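# Carry small cardboard box from aisle-end shelves to desk

## Task

Pick up the small cardboard box on the shelving at the far end of the aisle and set it down on the desk so it rests there unaided at the end. Every other object must stay where it is on its shelf, table or counter, and the robot must not topple or finish leaning.

## Robot and tools

ROBOT. A simulated Hello Robot Stretch 4, a single-arm mobile manipulator roughly 1.6 m tall. It has an omni-wheel base (rim within 0.23 m of the base origin), a lift riding a mast, a telescoping arm that reaches forward, a three-joint wrist (yaw, pitch, roll) and a two-finger gripper. Cameras: head_camera, head_left_camera, head_right_camera, wrist_camera. Something may occasionally nudge a loose object.

FRAMES. Base frame: origin on the floor below the base centre, x forward, y left, z up. hand_pose is reported in this frame and marks a point between the open fingertips (link pinch); with all wrist joints at 0 its axes line up with the base frame, and the printed position may be slightly off. The odometry frame is the base frame as it was when the scene began.

execute_actions(actions, cameras). actions is a list holding exactly one action, or empty to simply fetch state and images. One action may contain "base", "joints" or both, plus optional "pace" and "contact_limits"; alternatively {"end_of_arm": "enable_torque"} on its own. All parts of an action start at once and may finish at different times.
- base: relative to where the base last measured itself, exactly one key. translate_m: straight drive in metres, forward positive, -2 to 2. strafe_m: sideways metres, left positive, -2 to 2. rotate_rad: in-place turn in radians, counter-clockwise (left) positive, -3.2 to 3.2.
- joints: absolute targets by name, any subset. lift_m 0 to 1.2 (metres); arm_m 0 to 0.55 (metres of extension); wrist_yaw_rad -1.134 to 4.276 (0 ahead, positive left, 3.14 stowed back, above 3.4 the arm may obstruct); wrist_pitch_rad -1.117 to 4.259 (0 level, 1.57 pointing down); wrist_roll_rad -1.117 to 4.259 (0 fingers level, positive clockwise seen from behind); gripper_m -0.038 to 0.141 (fingertip gap in metres, negative squeezes the tips together). Done tolerances: ±0.004 for lift, arm, gripper; ±0.02 for yaw and roll; ±0.05 for pitch. Joint targets outside range are clipped and the result notes it; unknown keys or other bad values reject the entire call and nothing moves.
- pace: "slow", "default", "fast", "max" (base up to 0.1/0.3/0.4/0.6 m/s and 1/2/3/4 rad/s; above lift_m 0.2 these drop, reaching 0.3 m/s and 1 rad/s at lift 1.2). Single action at most 15 s.
- contact_limits: only {"arm_m": x}, x from 0 (gentlest) to 0.75 (firmest), default 0.5; when exceeded the arm halts with contact_stop.
- cameras: list of names, or "all"/null/omitted for every camera, [] for none. Images are captured at the end of the call; the "pictures" line gives their order.
A joint or base you omit may still be chasing an earlier target without the status saying so. If a result reports a stop, later execute_actions, wait and finished_scene calls in that same reply are skipped.

wait(seconds 0 to 10): sends nothing new and returns state and images. zoom_image(camera, region [x0,y0,x1,y1] in pixels, top-left origin, at most 504x504) magnifies the latest full image. read_manual(section "licences") only returns licence texts. finished_scene(scene) ends the scene once the last command has been held and reports success; it is irreversible. Replying with no tool call ends everything.

RESULTS. lidar_m: 12 approximate distances in metres, 30-degree sectors starting straight ahead and going counter-clockwise (4th left, 7th behind, 10th right); "-" means nothing seen or closer than 0.25 m. It sees from about 0.15 m up to robot height, so table tops count, but it can miss glass, thin legs and much of what is behind. wrist_depth_mm: 7x7 grid of median depths from the top left, 100 to 2000 mm, "-" invalid; includes the robot's own body. base_odometry counts wheel rotation only (slip counts as travel), heading -3.142 to 3.142 positive left. If turned_by_wheels and turned_by_imu differ by more than about 0.1 rad, a collision or slip occurred and the heading has drifted by about their difference. base_tilt in degrees (forward and right positive) has a constant bias up to about 1.5. motor_effort is percent of max, positive toward higher joint values, peak in brackets (noisy); for wheel_0..2 positive turns the base right. on_its_own reports what you did not command; "held at" gives the held target rather than the actual position.

STATUSES. done; off_target (stopped short, may still push); contact_stop_at_<key> (blocked, that part goes slack: lift may sag, base may coast); limit_stop_at_<name>; limit_stop_at_tilt (leaning over 6 degrees, lift, arm and wheels slack until it levels); limit_stop_at_own_body (close to self-collision, likely with pitch below -0.2 together with roll below -0.4 or above 4; you can move away); torque_fault (wrist or gripper motor went limp after maximal effort, e.g. pressing the gripper into something or holding more than about 2 kg level; send enable_torque). After stops the old target is dropped.

GRIPPING. Command gripper_m below the object's width; going lower squeezes harder and pulls the object toward the wrist by up to a third of the shortfall. Neither the reading nor "done" proves you have it; at targets of 0 or above a firm grip shows as a clear gripper_m effort shift, and a load in a level gripper pushes the wrist_pitch effort away from 0. If fingertips catch on a surface beneath them, raise the lift. To unfold at the start, send lift_m 0.4 with wrist_yaw_rad 0.

AVOID. Turning or driving with over 1 kg held and arm_m above 0.2, especially fast; sustained pushing or pulling with a high gripper or a high contact limit; dropping, slamming or knocking over objects; hard collisions. Shorter robot motion time earns more.

Each tool is called after ">>>" by a JSON object that holds its "op" and its "data", one argument or row to a line.

## Session

>>> {"op": "execute_actions", "data": {
  "actions": []
}}

Scene clock: 0.00 s.
base_odometry: x=+0.000 y=+0.000 heading=+0.000 (m, m, rad; odometry frame)
turned_by_wheels: +0.000 (rad since the last result)
turned_by_imu: +0.000 (rad since the last result)
base_tilt: forward=+0.6 right=+0.5 (deg)
lidar_m: 0.96 0.87 0.88 1.72 1.56 1.61 2.00 1.17 1.34 1.46 2.11 2.12
base_status: not commanded
joint_positions: lift_m=+0.193 arm_m=-0.001 wrist_yaw_rad=+3.112 wrist_pitch_rad=+0.000 wrist_roll_rad=+0.011 gripper_m=+0.057
joint_status: not commanded
motor_effort: lift_m=+18 arm_m=+0 wrist_yaw_rad=+1 wrist_pitch_rad=-8 wrist_roll_rad=-1 gripper_m=-5 wheel_0=+0 wheel_1=+0 wheel_2=+0 (%)
hand_pose: x=-0.1157 y=+0.0958 z=+0.3711 quat_wxyz=(+0.015, +0.000, +0.005, +1.000) (m; base frame)
wrist_depth_mm: - 134 - - 1921 1618 1366 / - 132 - - 1921 1618 1366 / 108 135 230 - 1921 1576 1430 / 134 166 - - 1921 1618 1397 / 1118 1281 - - 1921 1576 1397 / 1118 1182 212 1336 195 1366 1308 / 904 831 946 109 917 931 960
pictures: head_camera, head_left_camera, head_right_camera, wrist_camera
Images, in order (width x height): head_camera 420x560, head_left_camera 420x672, head_right_camera 420x672, wrist_camera 616x392.

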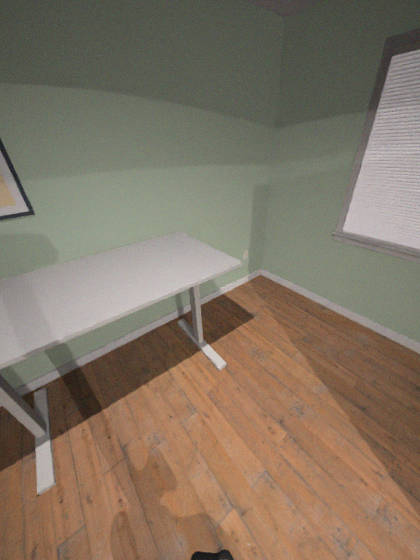

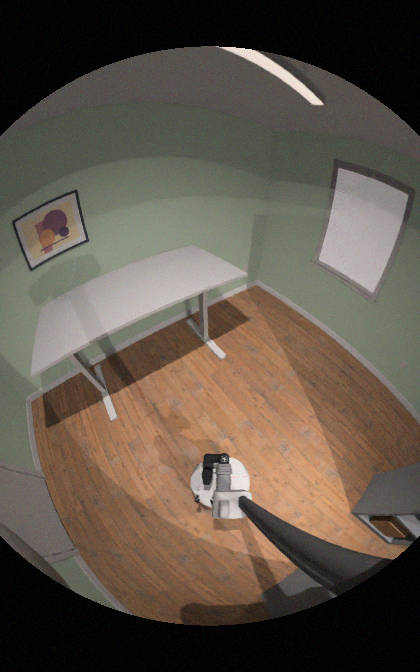

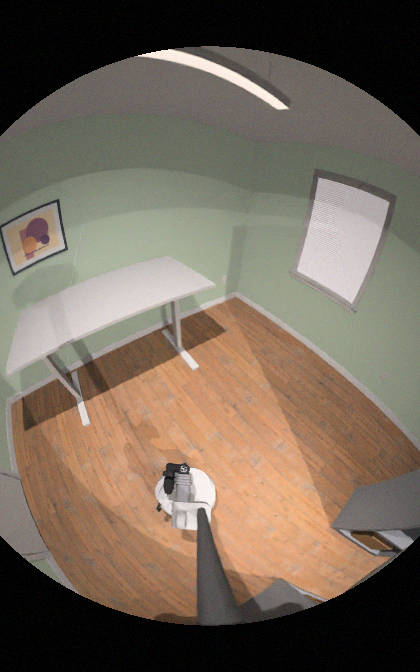

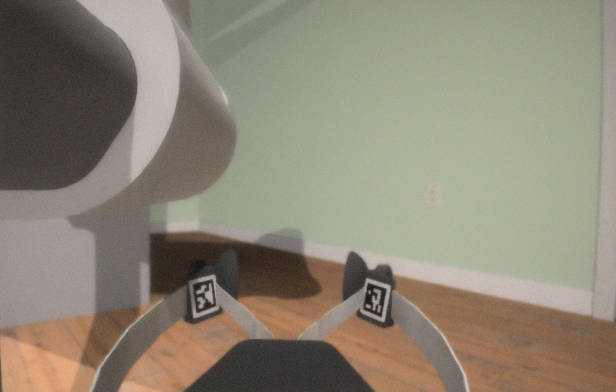

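>>> {"op": "execute_actions", "data": {
  "actions": [
    {"base": {"rotate_rad": -2.4}}
  ]
}}

Scene clock: 2.67 s.
base_odometry: x=+0.000 y=+0.000 heading=-2.400 (m, m, rad; odometry frame)
turned_by_wheels: -2.400 (rad since the last result)
turned_by_imu: -2.386 (rad since the last result)
base_tilt: forward=+0.6 right=+0.5 (deg)
lidar_m: 1.16 1.31 2.20 2.11 1.17 0.90 0.88 0.97 1.60 1.55 1.68 1.20
base_status: done
joint_positions: lift_m=+0.193 arm_m=-0.001 wrist_yaw_rad=+3.112 wrist_pitch_rad=+0.000 wrist_roll_rad=+0.011 gripper_m=+0.057
joint_status: not commanded
motor_effort: lift_m=+18(18) arm_m=+0(0) wrist_yaw_rad=+1(1) wrist_pitch_rad=-8(8) wrist_roll_rad=+0(1) gripper_m=-2(2) wheel_0=+1(6) wheel_1=+1(9) wheel_2=+0(2) (%)
hand_pose: x=-0.1157 y=+0.0958 z=+0.3711 quat_wxyz=(+0.015, +0.000, +0.005, +1.000) (m; base frame)
wrist_depth_mm: - 134 1182 1205 1182 1205 1182 / - 132 1576 1756 1756 1618 1808 / 108 135 230 1863 1808 1808 1808 / 134 166 1863 1863 1808 1808 1863 / 1863 1863 1756 1808 1756 1756 1808 / 1229 1160 212 1336 195 1336 1397 / 891 820 946 109 931 931 960
pictures: head_camera, head_left_camera, head_right_camera, wrist_camera
Images, in order (width x height): head_camera 420x560, head_left_camera 420x672, head_right_camera 420x672, wrist_camera 616x392.

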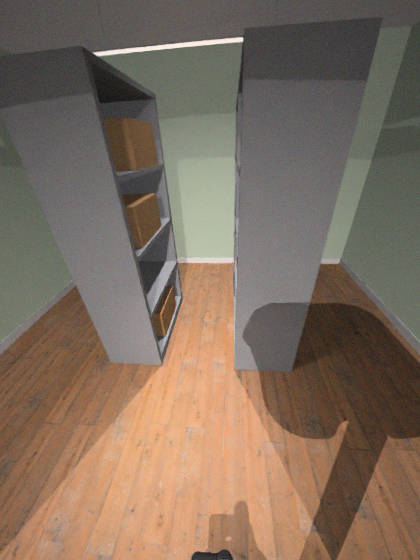

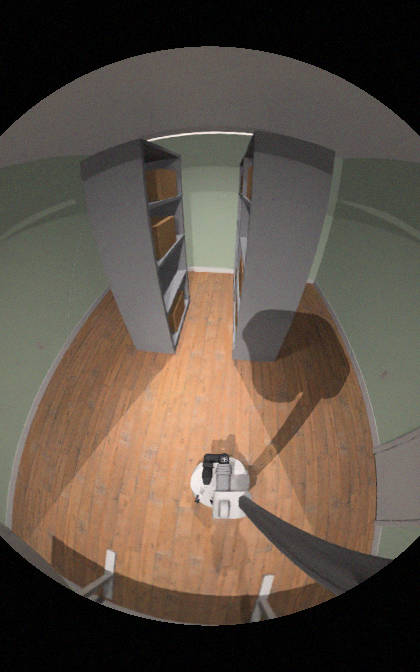

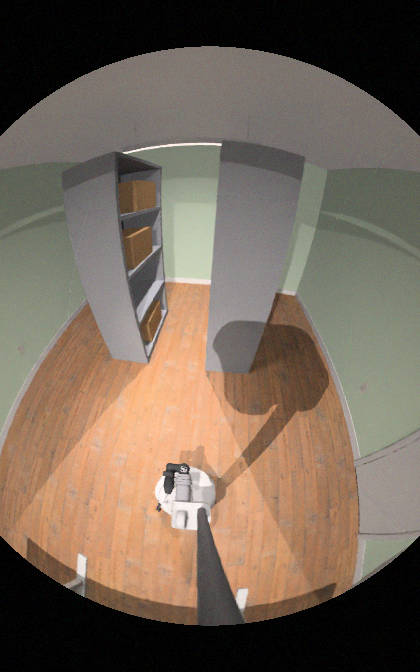

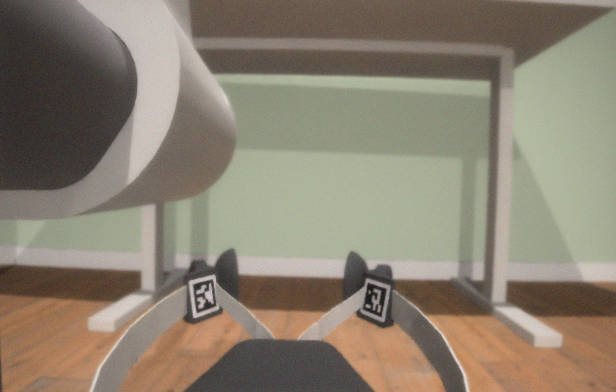

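>>> {"op": "zoom_image", "data": {
  "camera": "head_camera",
  "region": [60, 40, 340, 400]
}}

>>> {"op": "zoom_image", "data": {
  "camera": "head_left_camera",
  "region": [100, 120, 340, 380]
}}

Region (60, 40, 340, 400) of head_camera's 420x560 image, scaled by 1.400, with more detail than that image has.

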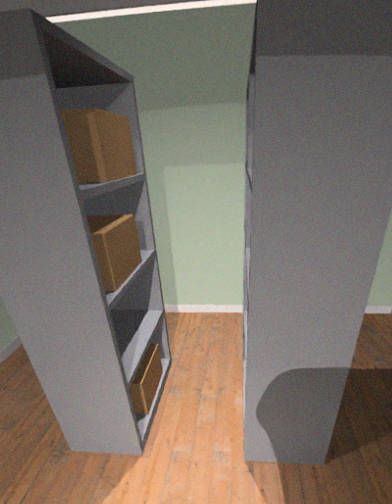

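Region (100, 120, 340, 380) of head_left_camera's 420x672 image, scaled by 1.938, with more detail than that image has; it fills the left 465 columns of this view, and the rest is white.

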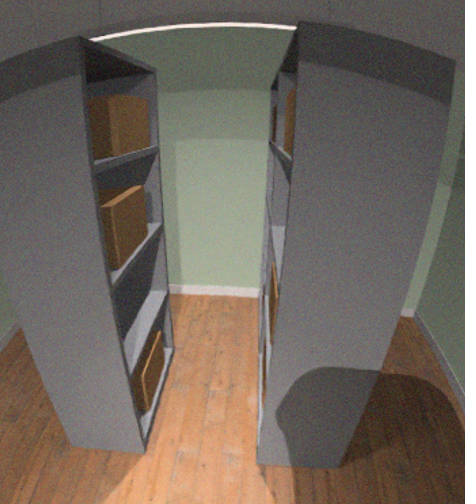

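>>> {"op": "execute_actions", "data": {
  "actions": [
    {"base": {"rotate_rad": -0.09}}
  ],
  "cameras": []
}}

>>> {"op": "execute_actions", "data": {
  "actions": [
    {"base": {"strafe_m": 0.18}}
  ],
  "cameras": ["head_camera"]
}}

>>> {"op": "execute_actions", "data": {
  "actions": [
    {"base": {"translate_m": 0.6}}
  ]
}}

Scene clock: 5.53 s.
base_odometry: x=+0.000 y=+0.000 heading=-2.490 (m, m, rad; odometry frame)
turned_by_wheels: -0.090 (rad since the last result)
turned_by_imu: -0.090 (rad since the last result)
base_tilt: forward=+0.7 right=+0.5 (deg)
lidar_m: 1.17 1.30 2.25 2.10 2.16 0.94 0.88 0.94 1.66 1.57 1.64 1.23
base_status: done
joint_positions: lift_m=+0.193 arm_m=-0.001 wrist_yaw_rad=+3.112 wrist_pitch_rad=+0.000 wrist_roll_rad=+0.011 gripper_m=+0.057
joint_status: not commanded
motor_effort: lift_m=+18(18) arm_m=+0(0) wrist_yaw_rad=+1(1) wrist_pitch_rad=-7(7) wrist_roll_rad=+0(0) gripper_m=-4(4) wheel_0=+1(8) wheel_1=+1(9) wheel_2=+1(4) (%)
hand_pose: x=-0.1157 y=+0.0958 z=+0.3711 quat_wxyz=(+0.015, +0.000, +0.005, +1.000) (m; base frame)
wrist_depth_mm: - 134 1160 1205 1182 1182 1921 / - 132 1537 1808 1808 1921 1921 / 108 135 230 1863 1863 1921 1921 / 134 167 1808 1863 1921 1921 - / 1756 1756 1808 1808 1863 1863 1983 / 1229 1160 211 1308 195 1366 1366 / 891 831 946 109 931 931 946
pictures: none
No camera images: the call's "cameras" was empty. Leave "cameras" out to get every camera's image.

Scene clock: 7.40 s.
base_odometry: x=+0.109 y=-0.143 heading=-2.490 (m, m, rad; odometry frame)
turned_by_wheels: +0.000 (rad since the last result)
turned_by_imu: -0.001 (rad since the last result)
base_tilt: forward=+0.6 right=+0.6 (deg)
lidar_m: 1.18 1.24 2.06 1.90 2.00 0.93 0.87 0.95 1.84 1.75 1.83 1.21
base_status: done
joint_positions: lift_m=+0.193 arm_m=-0.001 wrist_yaw_rad=+3.112 wrist_pitch_rad=+0.000 wrist_roll_rad=+0.011 gripper_m=+0.057
joint_status: not commanded
motor_effort: lift_m=+18(19) arm_m=+0(0) wrist_yaw_rad=+1(1) wrist_pitch_rad=-5(7) wrist_roll_rad=-1(1) gripper_m=-8(2) wheel_0=+1(7) wheel_1=+0(7) wheel_2=+1(1) (%)
hand_pose: x=-0.1157 y=+0.0958 z=+0.3711 quat_wxyz=(+0.015, +0.000, +0.005, +1.000) (m; base frame)
wrist_depth_mm: - 134 1205 1205 1205 1618 1921 / - 132 1537 1808 1661 1921 1921 / 108 135 230 1808 1863 1921 1983 / 134 167 1808 1863 1863 1863 1921 / 1708 1808 1808 1808 1863 1921 1983 / 1182 1255 211 1308 195 1397 1397 / 904 831 960 109 917 931 960
pictures: head_camera
Images, in order (width x height): head_camera 420x560.

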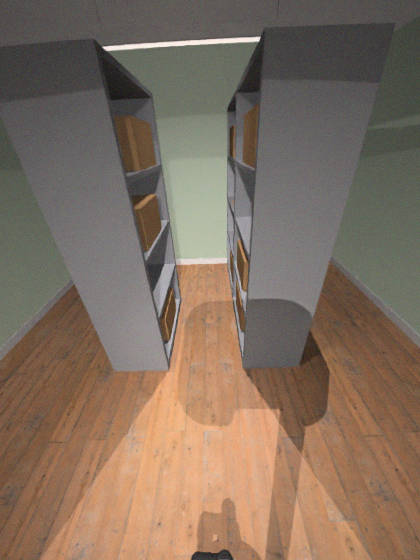

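Scene clock: 10.87 s.
base_odometry: x=-0.368 y=-0.507 heading=-2.489 (m, m, rad; odometry frame)
turned_by_wheels: +0.000 (rad since the last result)
turned_by_imu: -0.003 (rad since the last result)
base_tilt: forward=+0.6 right=+0.5 (deg)
lidar_m: 0.64 0.72 0.79 1.97 2.01 1.55 1.53 1.58 1.83 1.75 0.86 0.59
base_status: done
joint_positions: lift_m=+0.193 arm_m=-0.001 wrist_yaw_rad=+3.112 wrist_pitch_rad=+0.000 wrist_roll_rad=+0.011 gripper_m=+0.057
joint_status: not commanded
motor_effort: lift_m=+18(18) arm_m=+0(0) wrist_yaw_rad=+0(1) wrist_pitch_rad=-7(8) wrist_roll_rad=-1(0) gripper_m=-4(2) wheel_0=+1(4) wheel_1=+1(6) wheel_2=+2(7) (%)
hand_pose: x=-0.1157 y=+0.0958 z=+0.3711 quat_wxyz=(+0.015, +0.000, +0.005, +1.000) (m; base frame)
wrist_depth_mm: - 134 - - - - - / - 132 1576 1863 - - - / 108 135 230 - - - - / 134 167 - - - - - / - - - - - - - / 1229 1229 212 1336 195 1397 1366 / 904 831 946 109 931 917 960
pictures: head_camera, head_left_camera, head_right_camera, wrist_camera
Images, in order (width x height): head_camera 420x560, head_left_camera 420x672, head_right_camera 420x672, wrist_camera 616x392.

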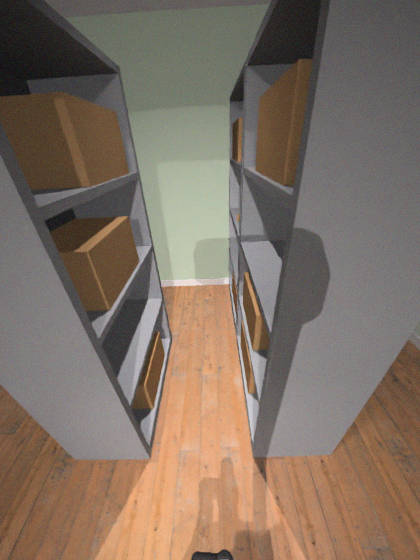

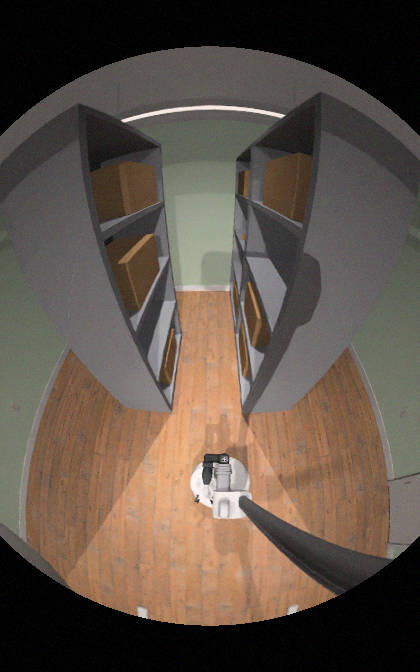

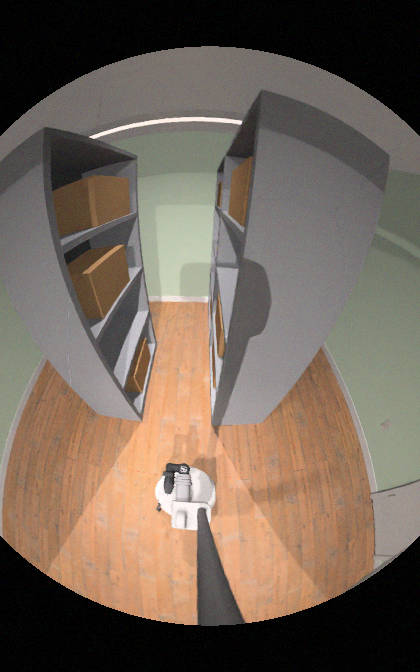

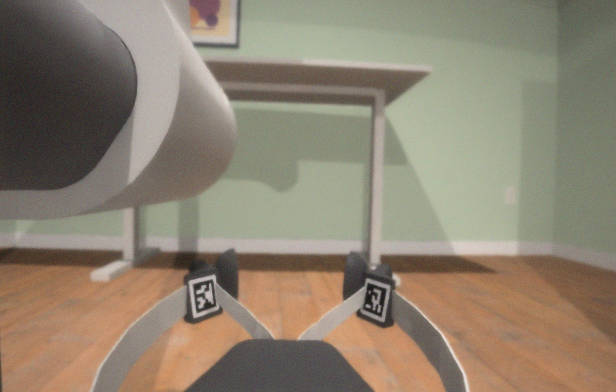

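>>> {"op": "zoom_image", "data": {
  "camera": "head_camera",
  "region": [190, 80, 290, 340]
}}

>>> {"op": "zoom_image", "data": {
  "camera": "head_left_camera",
  "region": [200, 140, 300, 340]
}}

Region (190, 80, 290, 340) of head_camera's 420x560 image, scaled by 1.938, with more detail than that image has; it fills the left 194 columns of this view, and the rest is white.

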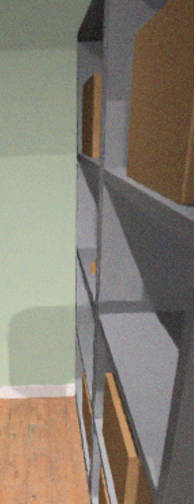

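Region (200, 140, 300, 340) of head_left_camera's 420x672 image, scaled by 2.520, with more detail than that image has.

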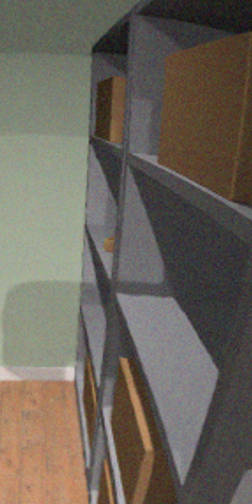

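>>> {"op": "execute_actions", "data": {
  "actions": [
    {"base": {"rotate_rad": 0.03}}
  ],
  "cameras": []
}}

>>> {"op": "execute_actions", "data": {
  "actions": [
    {"base": {"strafe_m": 0.12}, "pace": "fast"}
  ],
  "cameras": ["head_camera"]
}}

Scene clock: 15.97 s.
base_odometry: x=-0.368 y=-0.507 heading=-2.460 (m, m, rad; odometry frame)
turned_by_wheels: +0.030 (rad since the last result)
turned_by_imu: +0.028 (rad since the last result)
base_tilt: forward=+0.7 right=+0.4 (deg)
lidar_m: 0.75 0.68 0.83 1.97 2.05 1.55 1.54 1.59 1.81 1.73 0.83 0.60
base_status: done
joint_positions: lift_m=+0.193 arm_m=-0.001 wrist_yaw_rad=+3.112 wrist_pitch_rad=+0.000 wrist_roll_rad=+0.011 gripper_m=+0.057
joint_status: not commanded
motor_effort: lift_m=+18(18) arm_m=+0(0) wrist_yaw_rad=+1(1) wrist_pitch_rad=-8(7) wrist_roll_rad=-2(1) gripper_m=-8(5) wheel_0=-1(3) wheel_1=-1(0) wheel_2=-1(4) (%)
hand_pose: x=-0.1157 y=+0.0958 z=+0.3711 quat_wxyz=(+0.015, +0.000, +0.005, +1.000) (m; base frame)
wrist_depth_mm: - 134 - - - - - / - 132 1576 1921 1983 - - / 108 135 231 - - - - / 134 166 - - - - - / - - - - - - - / 1229 1308 212 1336 195 1397 1366 / 891 831 960 109 904 931 960
pictures: none
No camera images: the call's "cameras" was empty. Leave "cameras" out to get every camera's image.

Scene clock: 17.33 s.
base_odometry: x=-0.292 y=-0.601 heading=-2.460 (m, m, rad; odometry frame)
turned_by_wheels: +0.000 (rad since the last result)
turned_by_imu: -0.001 (rad since the last result)
base_tilt: forward=+0.7 right=+0.5 (deg)
lidar_m: 1.17 0.65 0.81 1.85 1.92 1.55 1.52 1.58 1.94 1.87 0.81 0.66
base_status: done
joint_positions: lift_m=+0.193 arm_m=-0.001 wrist_yaw_rad=+3.112 wrist_pitch_rad=+0.000 wrist_roll_rad=+0.011 gripper_m=+0.057
joint_status: not commanded
motor_effort: lift_m=+18(18) arm_m=+0(0) wrist_yaw_rad=+1(1) wrist_pitch_rad=-7(8) wrist_roll_rad=-1(0) gripper_m=-9(2) wheel_0=+1(9) wheel_1=-1(9) wheel_2=-1(1) (%)
hand_pose: x=-0.1157 y=+0.0958 z=+0.3711 quat_wxyz=(+0.015, +0.000, +0.005, +1.000) (m; base frame)
wrist_depth_mm: - 134 - - - - - / - 132 1576 1921 - - - / 108 135 229 - - - - / 134 166 - - - - - / - - - - - - - / 1255 1255 211 1366 195 1397 1366 / 891 820 931 109 917 931 960
pictures: head_camera
Images, in order (width x height): head_camera 420x560.

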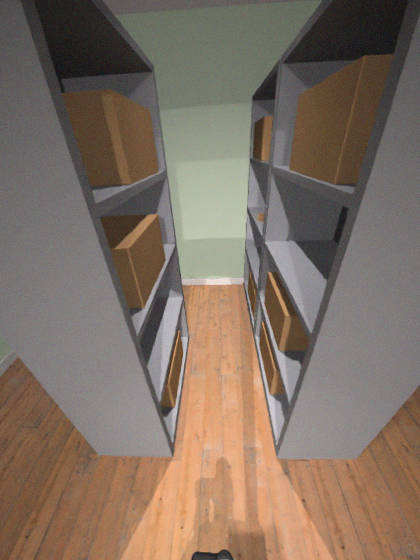

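>>> {"op": "execute_actions", "data": {
  "actions": [
    {"base": {"translate_m": 0.7}, "pace": "fast"}
  ],
  "cameras": ["head_camera", "head_right_camera"]
}}

Scene clock: 20.73 s.
base_odometry: x=-0.835 y=-1.042 heading=-2.460 (m, m, rad; odometry frame)
turned_by_wheels: +0.000 (rad since the last result)
turned_by_imu: -0.004 (rad since the last result)
base_tilt: forward=+0.6 right=+0.5 (deg)
lidar_m: 1.19 0.42 0.30 0.26 0.31 2.62 3.01 2.64 0.30 0.30 0.31 0.42
base_status: done
joint_positions: lift_m=+0.193 arm_m=-0.001 wrist_yaw_rad=+3.112 wrist_pitch_rad=+0.000 wrist_roll_rad=+0.011 gripper_m=+0.057
joint_status: not commanded
motor_effort: lift_m=+18(18) arm_m=+0(0) wrist_yaw_rad=+1(1) wrist_pitch_rad=-8(7) wrist_roll_rad=-1(0) gripper_m=-5(6) wheel_0=-2(4) wheel_1=-2(6) wheel_2=+1(10) (%)
hand_pose: x=-0.1157 y=+0.0958 z=+0.3711 quat_wxyz=(+0.015, +0.000, +0.005, +1.000) (m; base frame)
wrist_depth_mm: - 134 - - - - - / - 132 - - - - - / 108 135 230 - - - - / 134 166 - - - - - / - - - - - - - / 1229 1255 211 1366 195 1366 1397 / 891 831 960 109 917 931 946
pictures: head_camera, head_right_camera
Images, in order (width x height): head_camera 420x560, head_right_camera 420x672.

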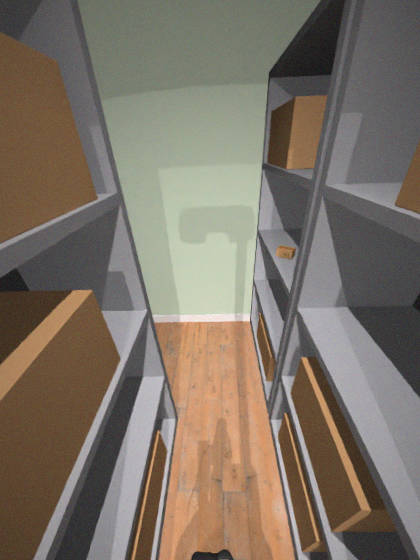

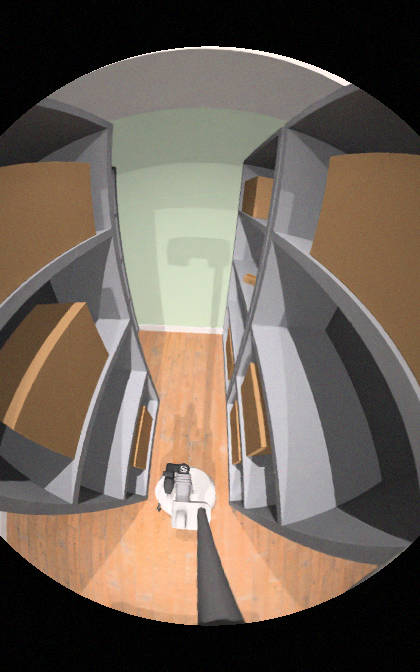

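>>> {"op": "execute_actions", "data": {
  "actions": [
    {"base": {"translate_m": 0.6}, "pace": "fast"}
  ],
  "cameras": ["head_camera", "head_right_camera", "head_left_camera"]
}}

Scene clock: 24.33 s.
base_odometry: x=-1.301 y=-1.420 heading=-2.460 (m, m, rad; odometry frame)
turned_by_wheels: +0.000 (rad since the last result)
turned_by_imu: -0.004 (rad since the last result)
base_tilt: forward=+0.6 right=+0.5 (deg)
lidar_m: 1.13 1.08 0.29 0.27 0.28 0.42 3.70 0.45 0.31 0.29 0.31 0.41
base_status: done
joint_positions: lift_m=+0.193 arm_m=-0.001 wrist_yaw_rad=+3.112 wrist_pitch_rad=+0.000 wrist_roll_rad=+0.011 gripper_m=+0.057
joint_status: not commanded
motor_effort: lift_m=+18(18) arm_m=+0(0) wrist_yaw_rad=+1(1) wrist_pitch_rad=-5(6) wrist_roll_rad=+0(1) gripper_m=-4(5) wheel_0=-2(6) wheel_1=-2(6) wheel_2=+0(7) (%)
hand_pose: x=-0.1157 y=+0.0958 z=+0.3711 quat_wxyz=(+0.015, +0.000, +0.005, +1.000) (m; base frame)
wrist_depth_mm: - 134 - - 788 788 798 / - 132 - - 798 788 301 / 108 135 230 - 788 569 539 / 134 166 - - 798 798 820 / 750 - - - 788 500 500 / 750 1229 212 1336 195 430 320 / 741 842 960 109 778 387 312
pictures: head_camera, head_left_camera, head_right_camera
Images, in order (width x height): head_camera 420x560, head_left_camera 420x672, head_right_camera 420x672.

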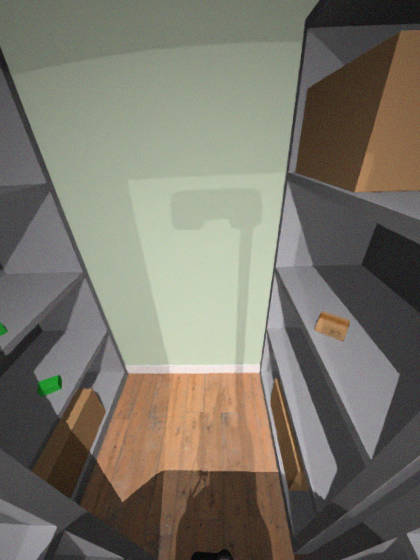

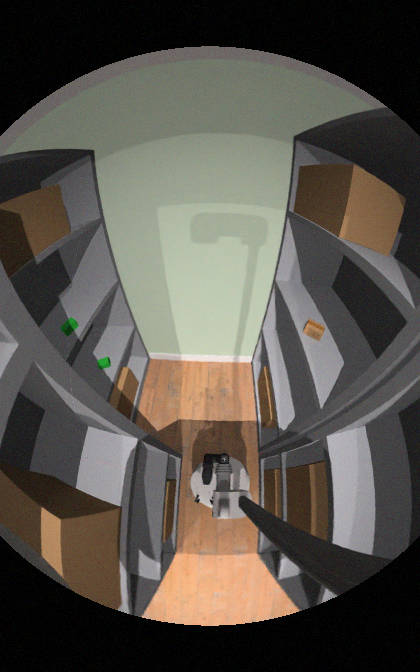

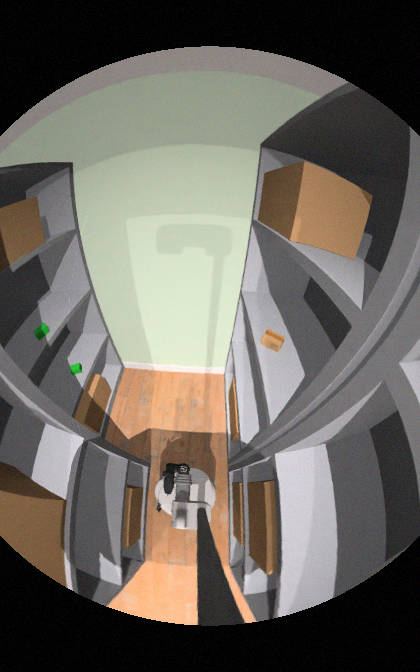

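>>> {"op": "zoom_image", "data": {
  "camera": "head_camera",
  "region": [270, 250, 420, 400]
}}

Region (270, 250, 420, 400) of head_camera's 420x560 image, scaled by 3.360, with more detail than that image has.

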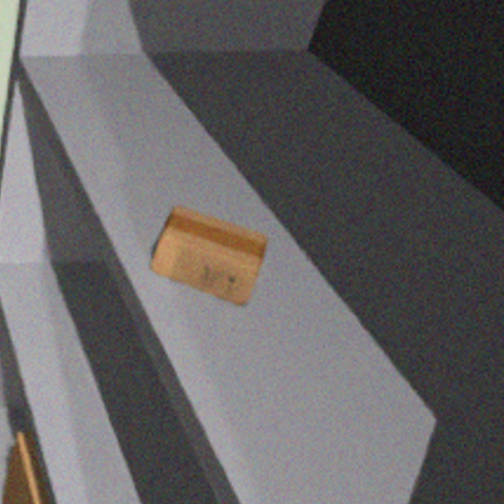

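>>> {"op": "execute_actions", "data": {
  "actions": [
    {"base": {"translate_m": 0.53}, "joints": {"lift_m": 0.88}, "pace": "fast"}
  ],
  "cameras": ["head_camera", "head_right_camera", "head_left_camera"]
}}

Scene clock: 37.23 s.
base_odometry: x=-1.713 y=-1.754 heading=-2.460 (m, m, rad; odometry frame)
turned_by_wheels: +0.000 (rad since the last result)
turned_by_imu: -0.004 (rad since the last result)
base_tilt: forward=+0.6 right=+0.5 (deg)
lidar_m: 0.61 0.63 0.77 0.73 0.43 0.41 1.18 0.43 0.32 0.28 0.31 0.43
base_status: done
joint_positions: lift_m=+0.880 arm_m=-0.001 wrist_yaw_rad=+3.112 wrist_pitch_rad=+0.000 wrist_roll_rad=+0.011 gripper_m=+0.057
joint_status: all done
motor_effort: lift_m=+22(23) arm_m=+0(0) wrist_yaw_rad=+1(0) wrist_pitch_rad=-6(7) wrist_roll_rad=+0(0) gripper_m=-1(4) wheel_0=+0(7) wheel_1=+0(8) wheel_2=+1(10) (%)
hand_pose: x=-0.1157 y=+0.0958 z=+1.0579 quat_wxyz=(+0.015, +0.000, +0.005, +1.000) (m; base frame)
wrist_depth_mm: - 134 - - 831 442 445 / - 132 - - 1138 439 442 / 108 135 230 - 798 442 445 / 134 166 - - 798 445 449 / 750 1255 - - 723 449 452 / 904 976 211 - 195 445 452 / 699 854 - 109 1255 449 452
pictures: head_camera, head_left_camera, head_right_camera
Images, in order (width x height): head_camera 420x560, head_left_camera 420x672, head_right_camera 420x672.

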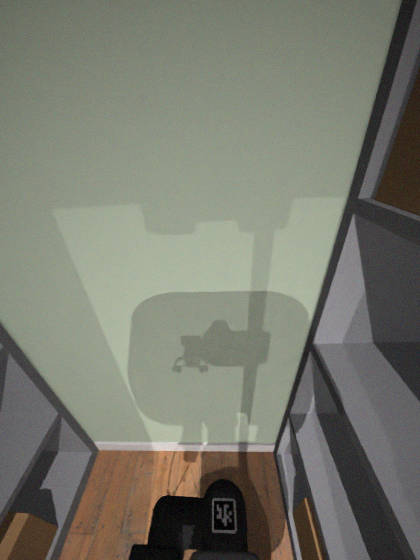

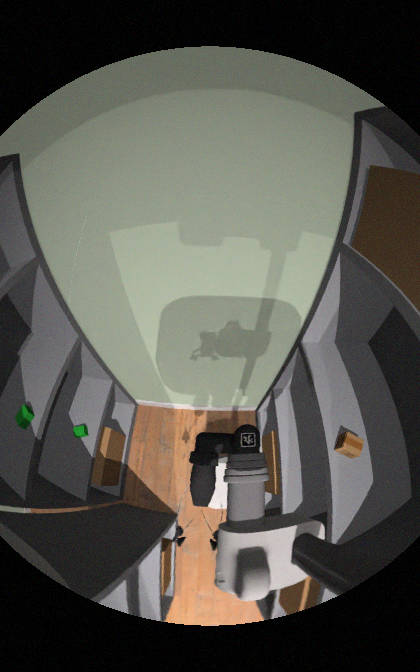

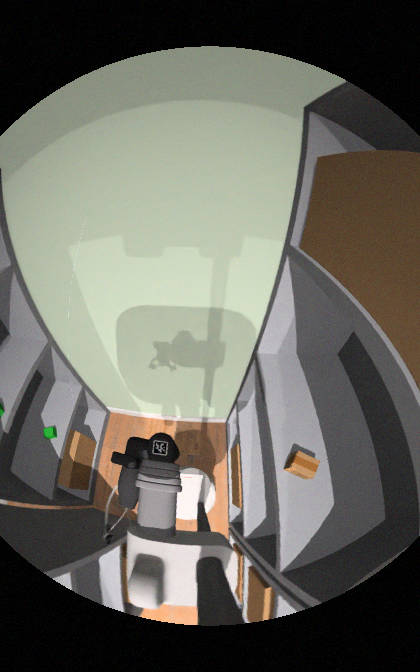

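>>> {"op": "execute_actions", "data": {
  "actions": [
    {"base": {"strafe_m": 0.22}, "joints": {"wrist_yaw_rad": -0.7, "wrist_pitch_rad": 0.3, "wrist_roll_rad": 0.0, "gripper_m": 0.13}, "pace": "fast"}
  ],
  "cameras": ["head_camera", "wrist_camera", "head_right_camera"]
}}

Scene clock: 40.70 s.
base_odometry: x=-1.574 y=-1.925 heading=-2.460 (m, m, rad; odometry frame)
turned_by_wheels: +0.000 (rad since the last result)
turned_by_imu: -0.001 (rad since the last result)
base_tilt: forward=+0.6 right=+0.6 (deg)
lidar_m: 0.60 0.64 0.54 0.51 0.43 0.32 0.31 0.75 0.54 0.50 0.52 0.63
base_status: done
joint_positions: lift_m=+0.880 arm_m=-0.001 wrist_yaw_rad=-0.700 wrist_pitch_rad=+0.302 wrist_roll_rad=+0.000 gripper_m=+0.130
joint_status: all done
motor_effort: lift_m=+22(22) arm_m=+0(0) wrist_yaw_rad=-1(9) wrist_pitch_rad=-7(5) wrist_roll_rad=-1(3) gripper_m=+0(6) wheel_0=+0(9) wheel_1=-1(7) wheel_2=+1(3) (%)
hand_pose: x=+0.3246 y=-0.2442 z=+0.9720 quat_wxyz=(+0.929, +0.052, +0.141, -0.339) (m; base frame)
wrist_depth_mm: 362 410 473 539 609 768 699 / 370 424 496 564 647 788 723 / 387 439 517 597 554 591 634 / 399 459 539 627 707 436 368 / 415 455 569 661 778 904 778 / 427 204 564 683 741 866 798 / 445 517 597 110 759 768 768
pictures: head_camera, head_right_camera, wrist_camera
Images, in order (width x height): head_camera 420x560, head_right_camera 420x672, wrist_camera 616x392.

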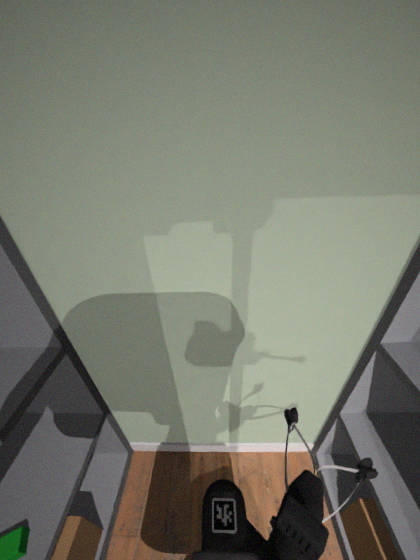

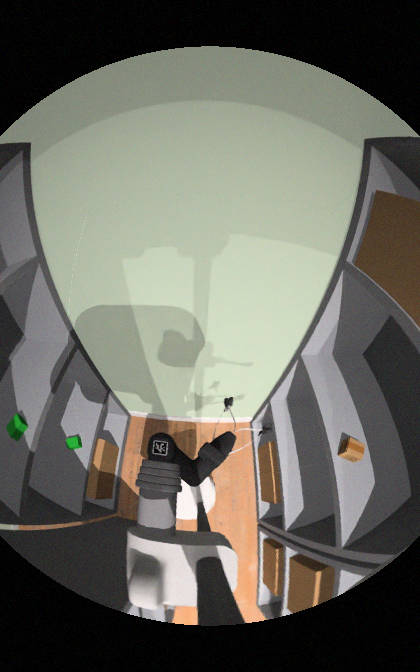

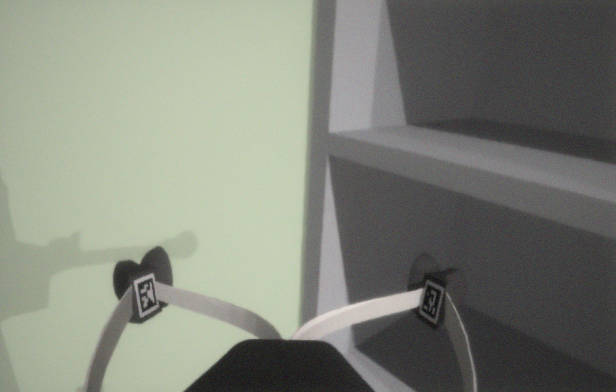

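>>> {"op": "execute_actions", "data": {
  "actions": [
    {"base": {"rotate_rad": -1.15}, "joints": {"lift_m": 0.96}, "pace": "fast"}
  ],
  "cameras": ["head_camera", "wrist_camera", "head_left_camera"]
}}

Scene clock: 43.10 s.
base_odometry: x=-1.574 y=-1.925 heading=+2.673 (m, m, rad; odometry frame)
turned_by_wheels: -1.150 (rad since the last result)
turned_by_imu: -1.144 (rad since the last result)
base_tilt: forward=+0.7 right=+0.5 (deg)
lidar_m: 0.52 0.65 0.60 0.62 0.57 0.50 0.49 0.33 0.33 0.82 0.55 0.50
base_status: done
joint_positions: lift_m=+0.960 arm_m=-0.001 wrist_yaw_rad=-0.700 wrist_pitch_rad=+0.302 wrist_roll_rad=+0.000 gripper_m=+0.130
joint_status: all done
motor_effort: lift_m=+21(21) arm_m=+0(0) wrist_yaw_rad=+0(0) wrist_pitch_rad=-7(6) wrist_roll_rad=-2(1) gripper_m=-4(5) wheel_0=+0(4) wheel_1=+0(10) wheel_2=-1(5) (%)
hand_pose: x=+0.3245 y=-0.2443 z=+1.0521 quat_wxyz=(+0.929, +0.052, +0.141, -0.339) (m; base frame)
wrist_depth_mm: 627 661 699 691 407 362 917 / 647 691 723 715 415 375 960 / 668 707 768 723 424 402 1008 / 377 512 530 549 427 427 603 / 338 364 379 392 413 449 741 / 324 205 362 707 214 597 634 / 798 831 866 109 484 564 615
pictures: head_camera, head_left_camera, wrist_camera
Images, in order (width x height): head_camera 420x560, head_left_camera 420x672, wrist_camera 616x392.

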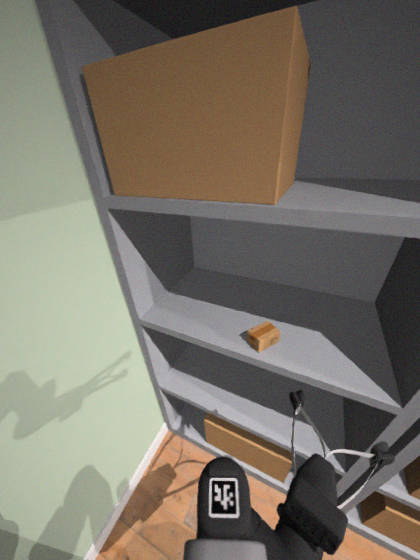

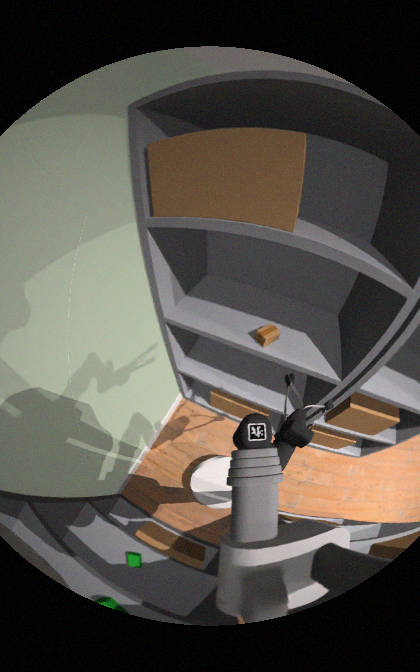

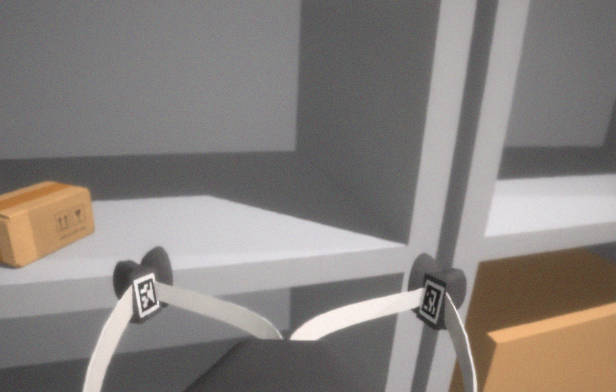

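>>> {"op": "zoom_image", "data": {
  "camera": "head_camera",
  "region": [200, 280, 400, 480]
}}

>>> {"op": "zoom_image", "data": {
  "camera": "wrist_camera",
  "region": [0, 150, 200, 330]
}}

Region (200, 280, 400, 480) of head_camera's 420x560 image, scaled by 2.520, with more detail than that image has.

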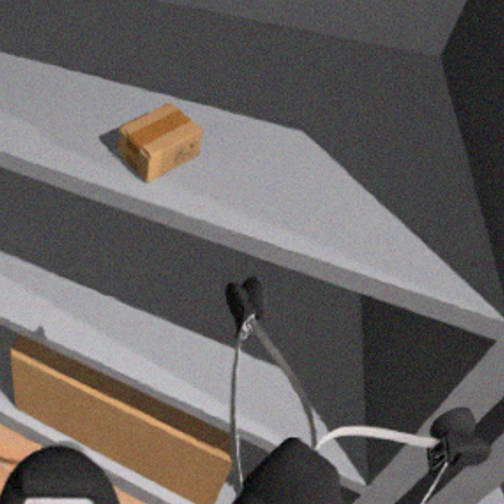

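Region (0, 150, 200, 330) of wrist_camera's 616x392 image, scaled by 2.520; it fills the top 454 rows of this view, and the rest is white.

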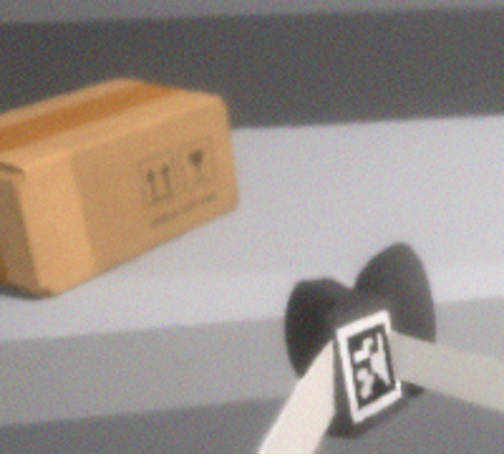

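>>> {"op": "execute_actions", "data": {
  "actions": [
    {"base": {"strafe_m": 0.156}, "joints": {"lift_m": 1.03, "wrist_yaw_rad": -0.96, "arm_m": 0.15}, "pace": "fast"}
  ],
  "cameras": ["head_camera", "wrist_camera"]
}}

Scene clock: 48.50 s.
base_odometry: x=-1.645 y=-2.064 heading=+2.673 (m, m, rad; odometry frame)
turned_by_wheels: +0.000 (rad since the last result)
turned_by_imu: -0.002 (rad since the last result)
base_tilt: forward=+0.6 right=+0.6 (deg)
lidar_m: 0.57 0.51 0.45 0.48 0.50 0.46 0.48 0.49 0.46 0.93 0.63 0.56
base_status: done
joint_positions: lift_m=+1.030 arm_m=+0.148 wrist_yaw_rad=-0.960 wrist_pitch_rad=+0.302 wrist_roll_rad=+0.000 gripper_m=+0.130
joint_status: all done
motor_effort: lift_m=+22(25) arm_m=+9(10) wrist_yaw_rad=+1(7) wrist_pitch_rad=-8(7) wrist_roll_rad=-1(1) gripper_m=-1(0) wheel_0=+0(7) wheel_1=+0(12) wheel_2=-1(2) (%)
hand_pose: x=+0.4057 y=-0.2757 z=+1.1221 quat_wxyz=(+0.877, +0.070, +0.133, -0.456) (m; base frame)
wrist_depth_mm: 564 621 699 715 535 436 1138 / 591 640 732 741 554 462 1182 / 603 683 768 768 564 484 1205 / 615 668 732 715 585 508 842 / 496 504 521 539 544 559 891 / 384 206 373 413 214 699 854 / 325 325 342 109 634 715 960
pictures: head_camera, wrist_camera
Images, in order (width x height): head_camera 420x560, wrist_camera 616x392.

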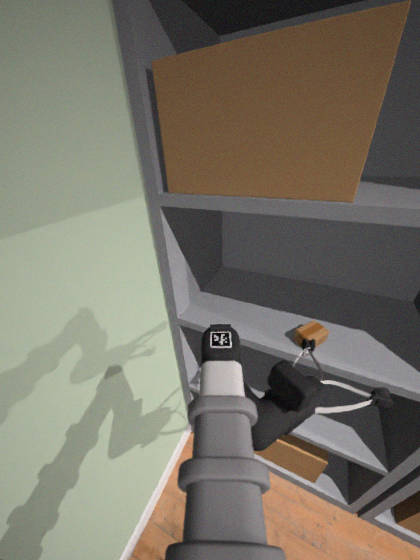

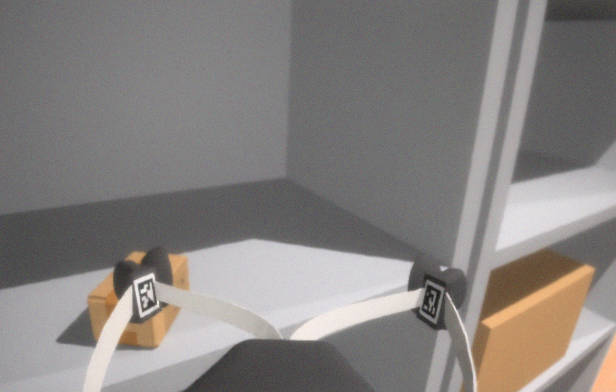

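>>> {"op": "zoom_image", "data": {
  "camera": "wrist_camera",
  "region": [40, 220, 240, 392]
}}

Region (40, 220, 240, 392) of wrist_camera's 616x392 image, scaled by 2.520; it fills the top 433 rows of this view, and the rest is white.

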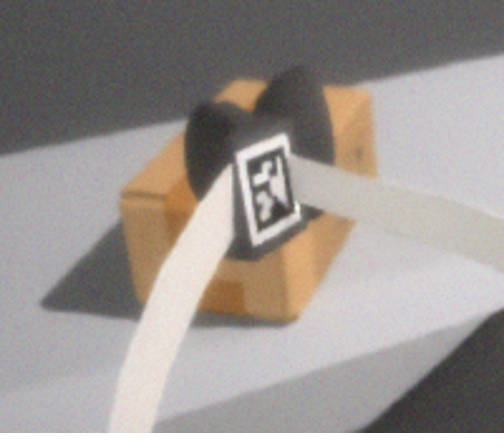

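>>> {"op": "execute_actions", "data": {
  "actions": [
    {"base": {"strafe_m": -0.022}, "joints": {"wrist_yaw_rad": -1.04, "arm_m": 0.365}}
  ],
  "cameras": ["head_camera", "wrist_camera"]
}}

Scene clock: 54.47 s.
base_odometry: x=-1.635 y=-2.044 heading=+2.673 (m, m, rad; odometry frame)
turned_by_wheels: +0.000 (rad since the last result)
turned_by_imu: -0.002 (rad since the last result)
base_tilt: forward=+0.7 right=+0.6 (deg)
lidar_m: 0.57 0.53 0.49 0.51 0.51 0.46 0.47 0.49 0.43 0.94 0.63 0.55
base_status: done
joint_positions: lift_m=+1.030 arm_m=+0.363 wrist_yaw_rad=-1.040 wrist_pitch_rad=+0.302 wrist_roll_rad=+0.000 gripper_m=+0.130
joint_status: all done
motor_effort: lift_m=+22(22) arm_m=+9(10) wrist_yaw_rad=+0(5) wrist_pitch_rad=-7(8) wrist_roll_rad=-1(2) gripper_m=-2(1) wheel_0=+0(8) wheel_1=+0(3) wheel_2=-1(0) (%)
hand_pose: x=+0.5984 y=-0.2818 z=+1.1221 quat_wxyz=(+0.858, +0.075, +0.131, -0.491) (m; base frame)
wrist_depth_mm: 413 459 530 609 580 469 404 / 427 477 549 640 591 480 415 / 442 500 574 676 603 492 424 / 462 521 603 691 627 504 433 / 469 504 521 535 549 500 439 / 384 205 373 413 377 404 427 / 322 322 338 109 340 342 373
pictures: head_camera, wrist_camera
Images, in order (width x height): head_camera 420x560, wrist_camera 616x392.

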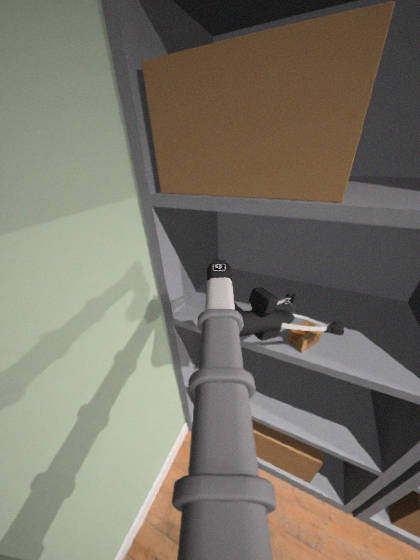

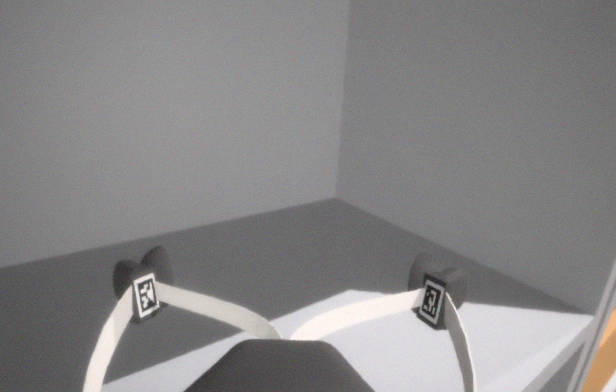

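>>> {"op": "execute_actions", "data": {
  "actions": [
    {"joints": {"lift_m": 0.985}}
  ],
  "cameras": ["head_camera", "wrist_camera"]
}}

Scene clock: 55.97 s.
base_odometry: x=-1.635 y=-2.044 heading=+2.673 (m, m, rad; odometry frame)
turned_by_wheels: +0.000 (rad since the last result)
turned_by_imu: +0.000 (rad since the last result)
base_tilt: forward=+0.7 right=+0.6 (deg)
lidar_m: 0.56 0.53 0.48 0.49 0.49 0.46 0.48 0.46 0.43 0.94 0.61 0.55
base_status: not commanded
joint_positions: lift_m=+0.985 arm_m=+0.363 wrist_yaw_rad=-1.040 wrist_pitch_rad=+0.302 wrist_roll_rad=+0.000 gripper_m=+0.130
joint_status: all done
motor_effort: lift_m=+14(18) arm_m=+9(9) wrist_yaw_rad=+1(0) wrist_pitch_rad=-6(7) wrist_roll_rad=-2(1) gripper_m=-2(1) wheel_0=+0(1) wheel_1=+0(0) wheel_2=-1(1) (%)
hand_pose: x=+0.5984 y=-0.2818 z=+1.0777 quat_wxyz=(+0.858, +0.075, +0.131, -0.491) (m; base frame)
wrist_depth_mm: 413 462 525 609 574 466 407 / 430 480 554 640 585 480 415 / 445 504 574 676 615 492 424 / 459 512 569 621 591 508 430 / 407 415 430 436 449 459 424 / 317 204 301 256 314 332 351 / 265 265 270 109 278 282 442
pictures: head_camera, wrist_camera
Images, in order (width x height): head_camera 420x560, wrist_camera 616x392.

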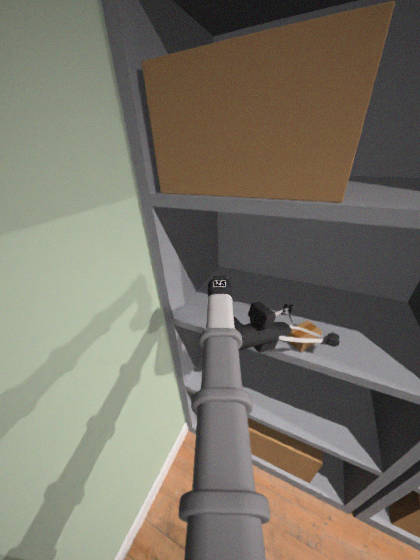

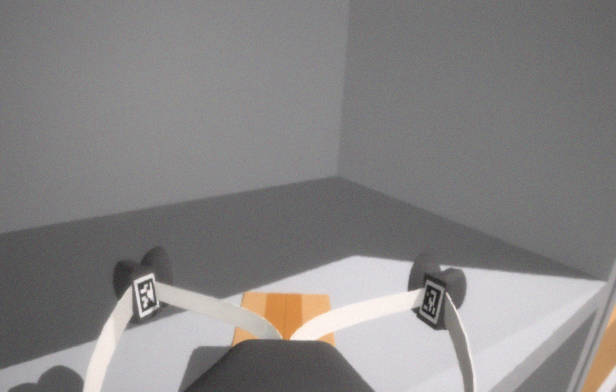

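>>> {"op": "execute_actions", "data": {
  "actions": [
    {"joints": {"lift_m": 0.935}}
  ],
  "cameras": ["head_camera", "wrist_camera"]
}}

Scene clock: 58.10 s.
base_odometry: x=-1.635 y=-2.044 heading=+2.673 (m, m, rad; odometry frame)
turned_by_wheels: +0.000 (rad since the last result)
turned_by_imu: -0.001 (rad since the last result)
base_tilt: forward=+0.6 right=+0.5 (deg)
lidar_m: 0.56 0.54 0.48 0.50 0.50 0.46 0.49 0.47 0.43 0.92 0.62 0.56
base_status: not commanded
joint_positions: lift_m=+0.935 arm_m=+0.363 wrist_yaw_rad=-1.040 wrist_pitch_rad=+0.302 wrist_roll_rad=+0.000 gripper_m=+0.130
joint_status: all done
motor_effort: lift_m=+14(14) arm_m=+9(9) wrist_yaw_rad=+0(0) wrist_pitch_rad=-7(6) wrist_roll_rad=-1(2) gripper_m=-2(1) wheel_0=+0(0) wheel_1=+1(0) wheel_2=-1(1) (%)
hand_pose: x=+0.5984 y=-0.2818 z=+1.0277 quat_wxyz=(+0.858, +0.075, +0.131, -0.491) (m; base frame)
wrist_depth_mm: 413 466 530 609 574 462 407 / 427 484 554 647 591 480 415 / 445 500 580 661 609 492 424 / 427 439 455 469 484 477 430 / 306 312 304 225 338 345 351 / 238 204 179 175 236 251 294 / 200 200 202 109 210 230 459
pictures: head_camera, wrist_camera
Images, in order (width x height): head_camera 420x560, wrist_camera 616x392.

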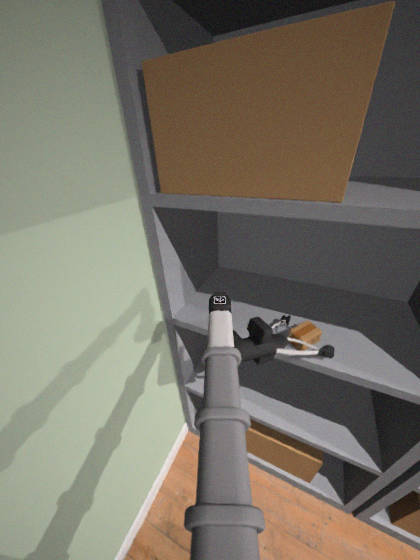

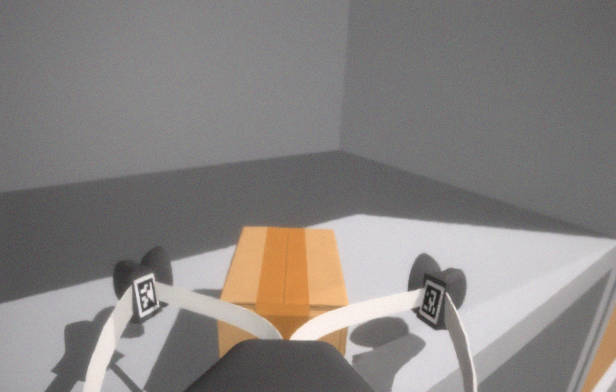

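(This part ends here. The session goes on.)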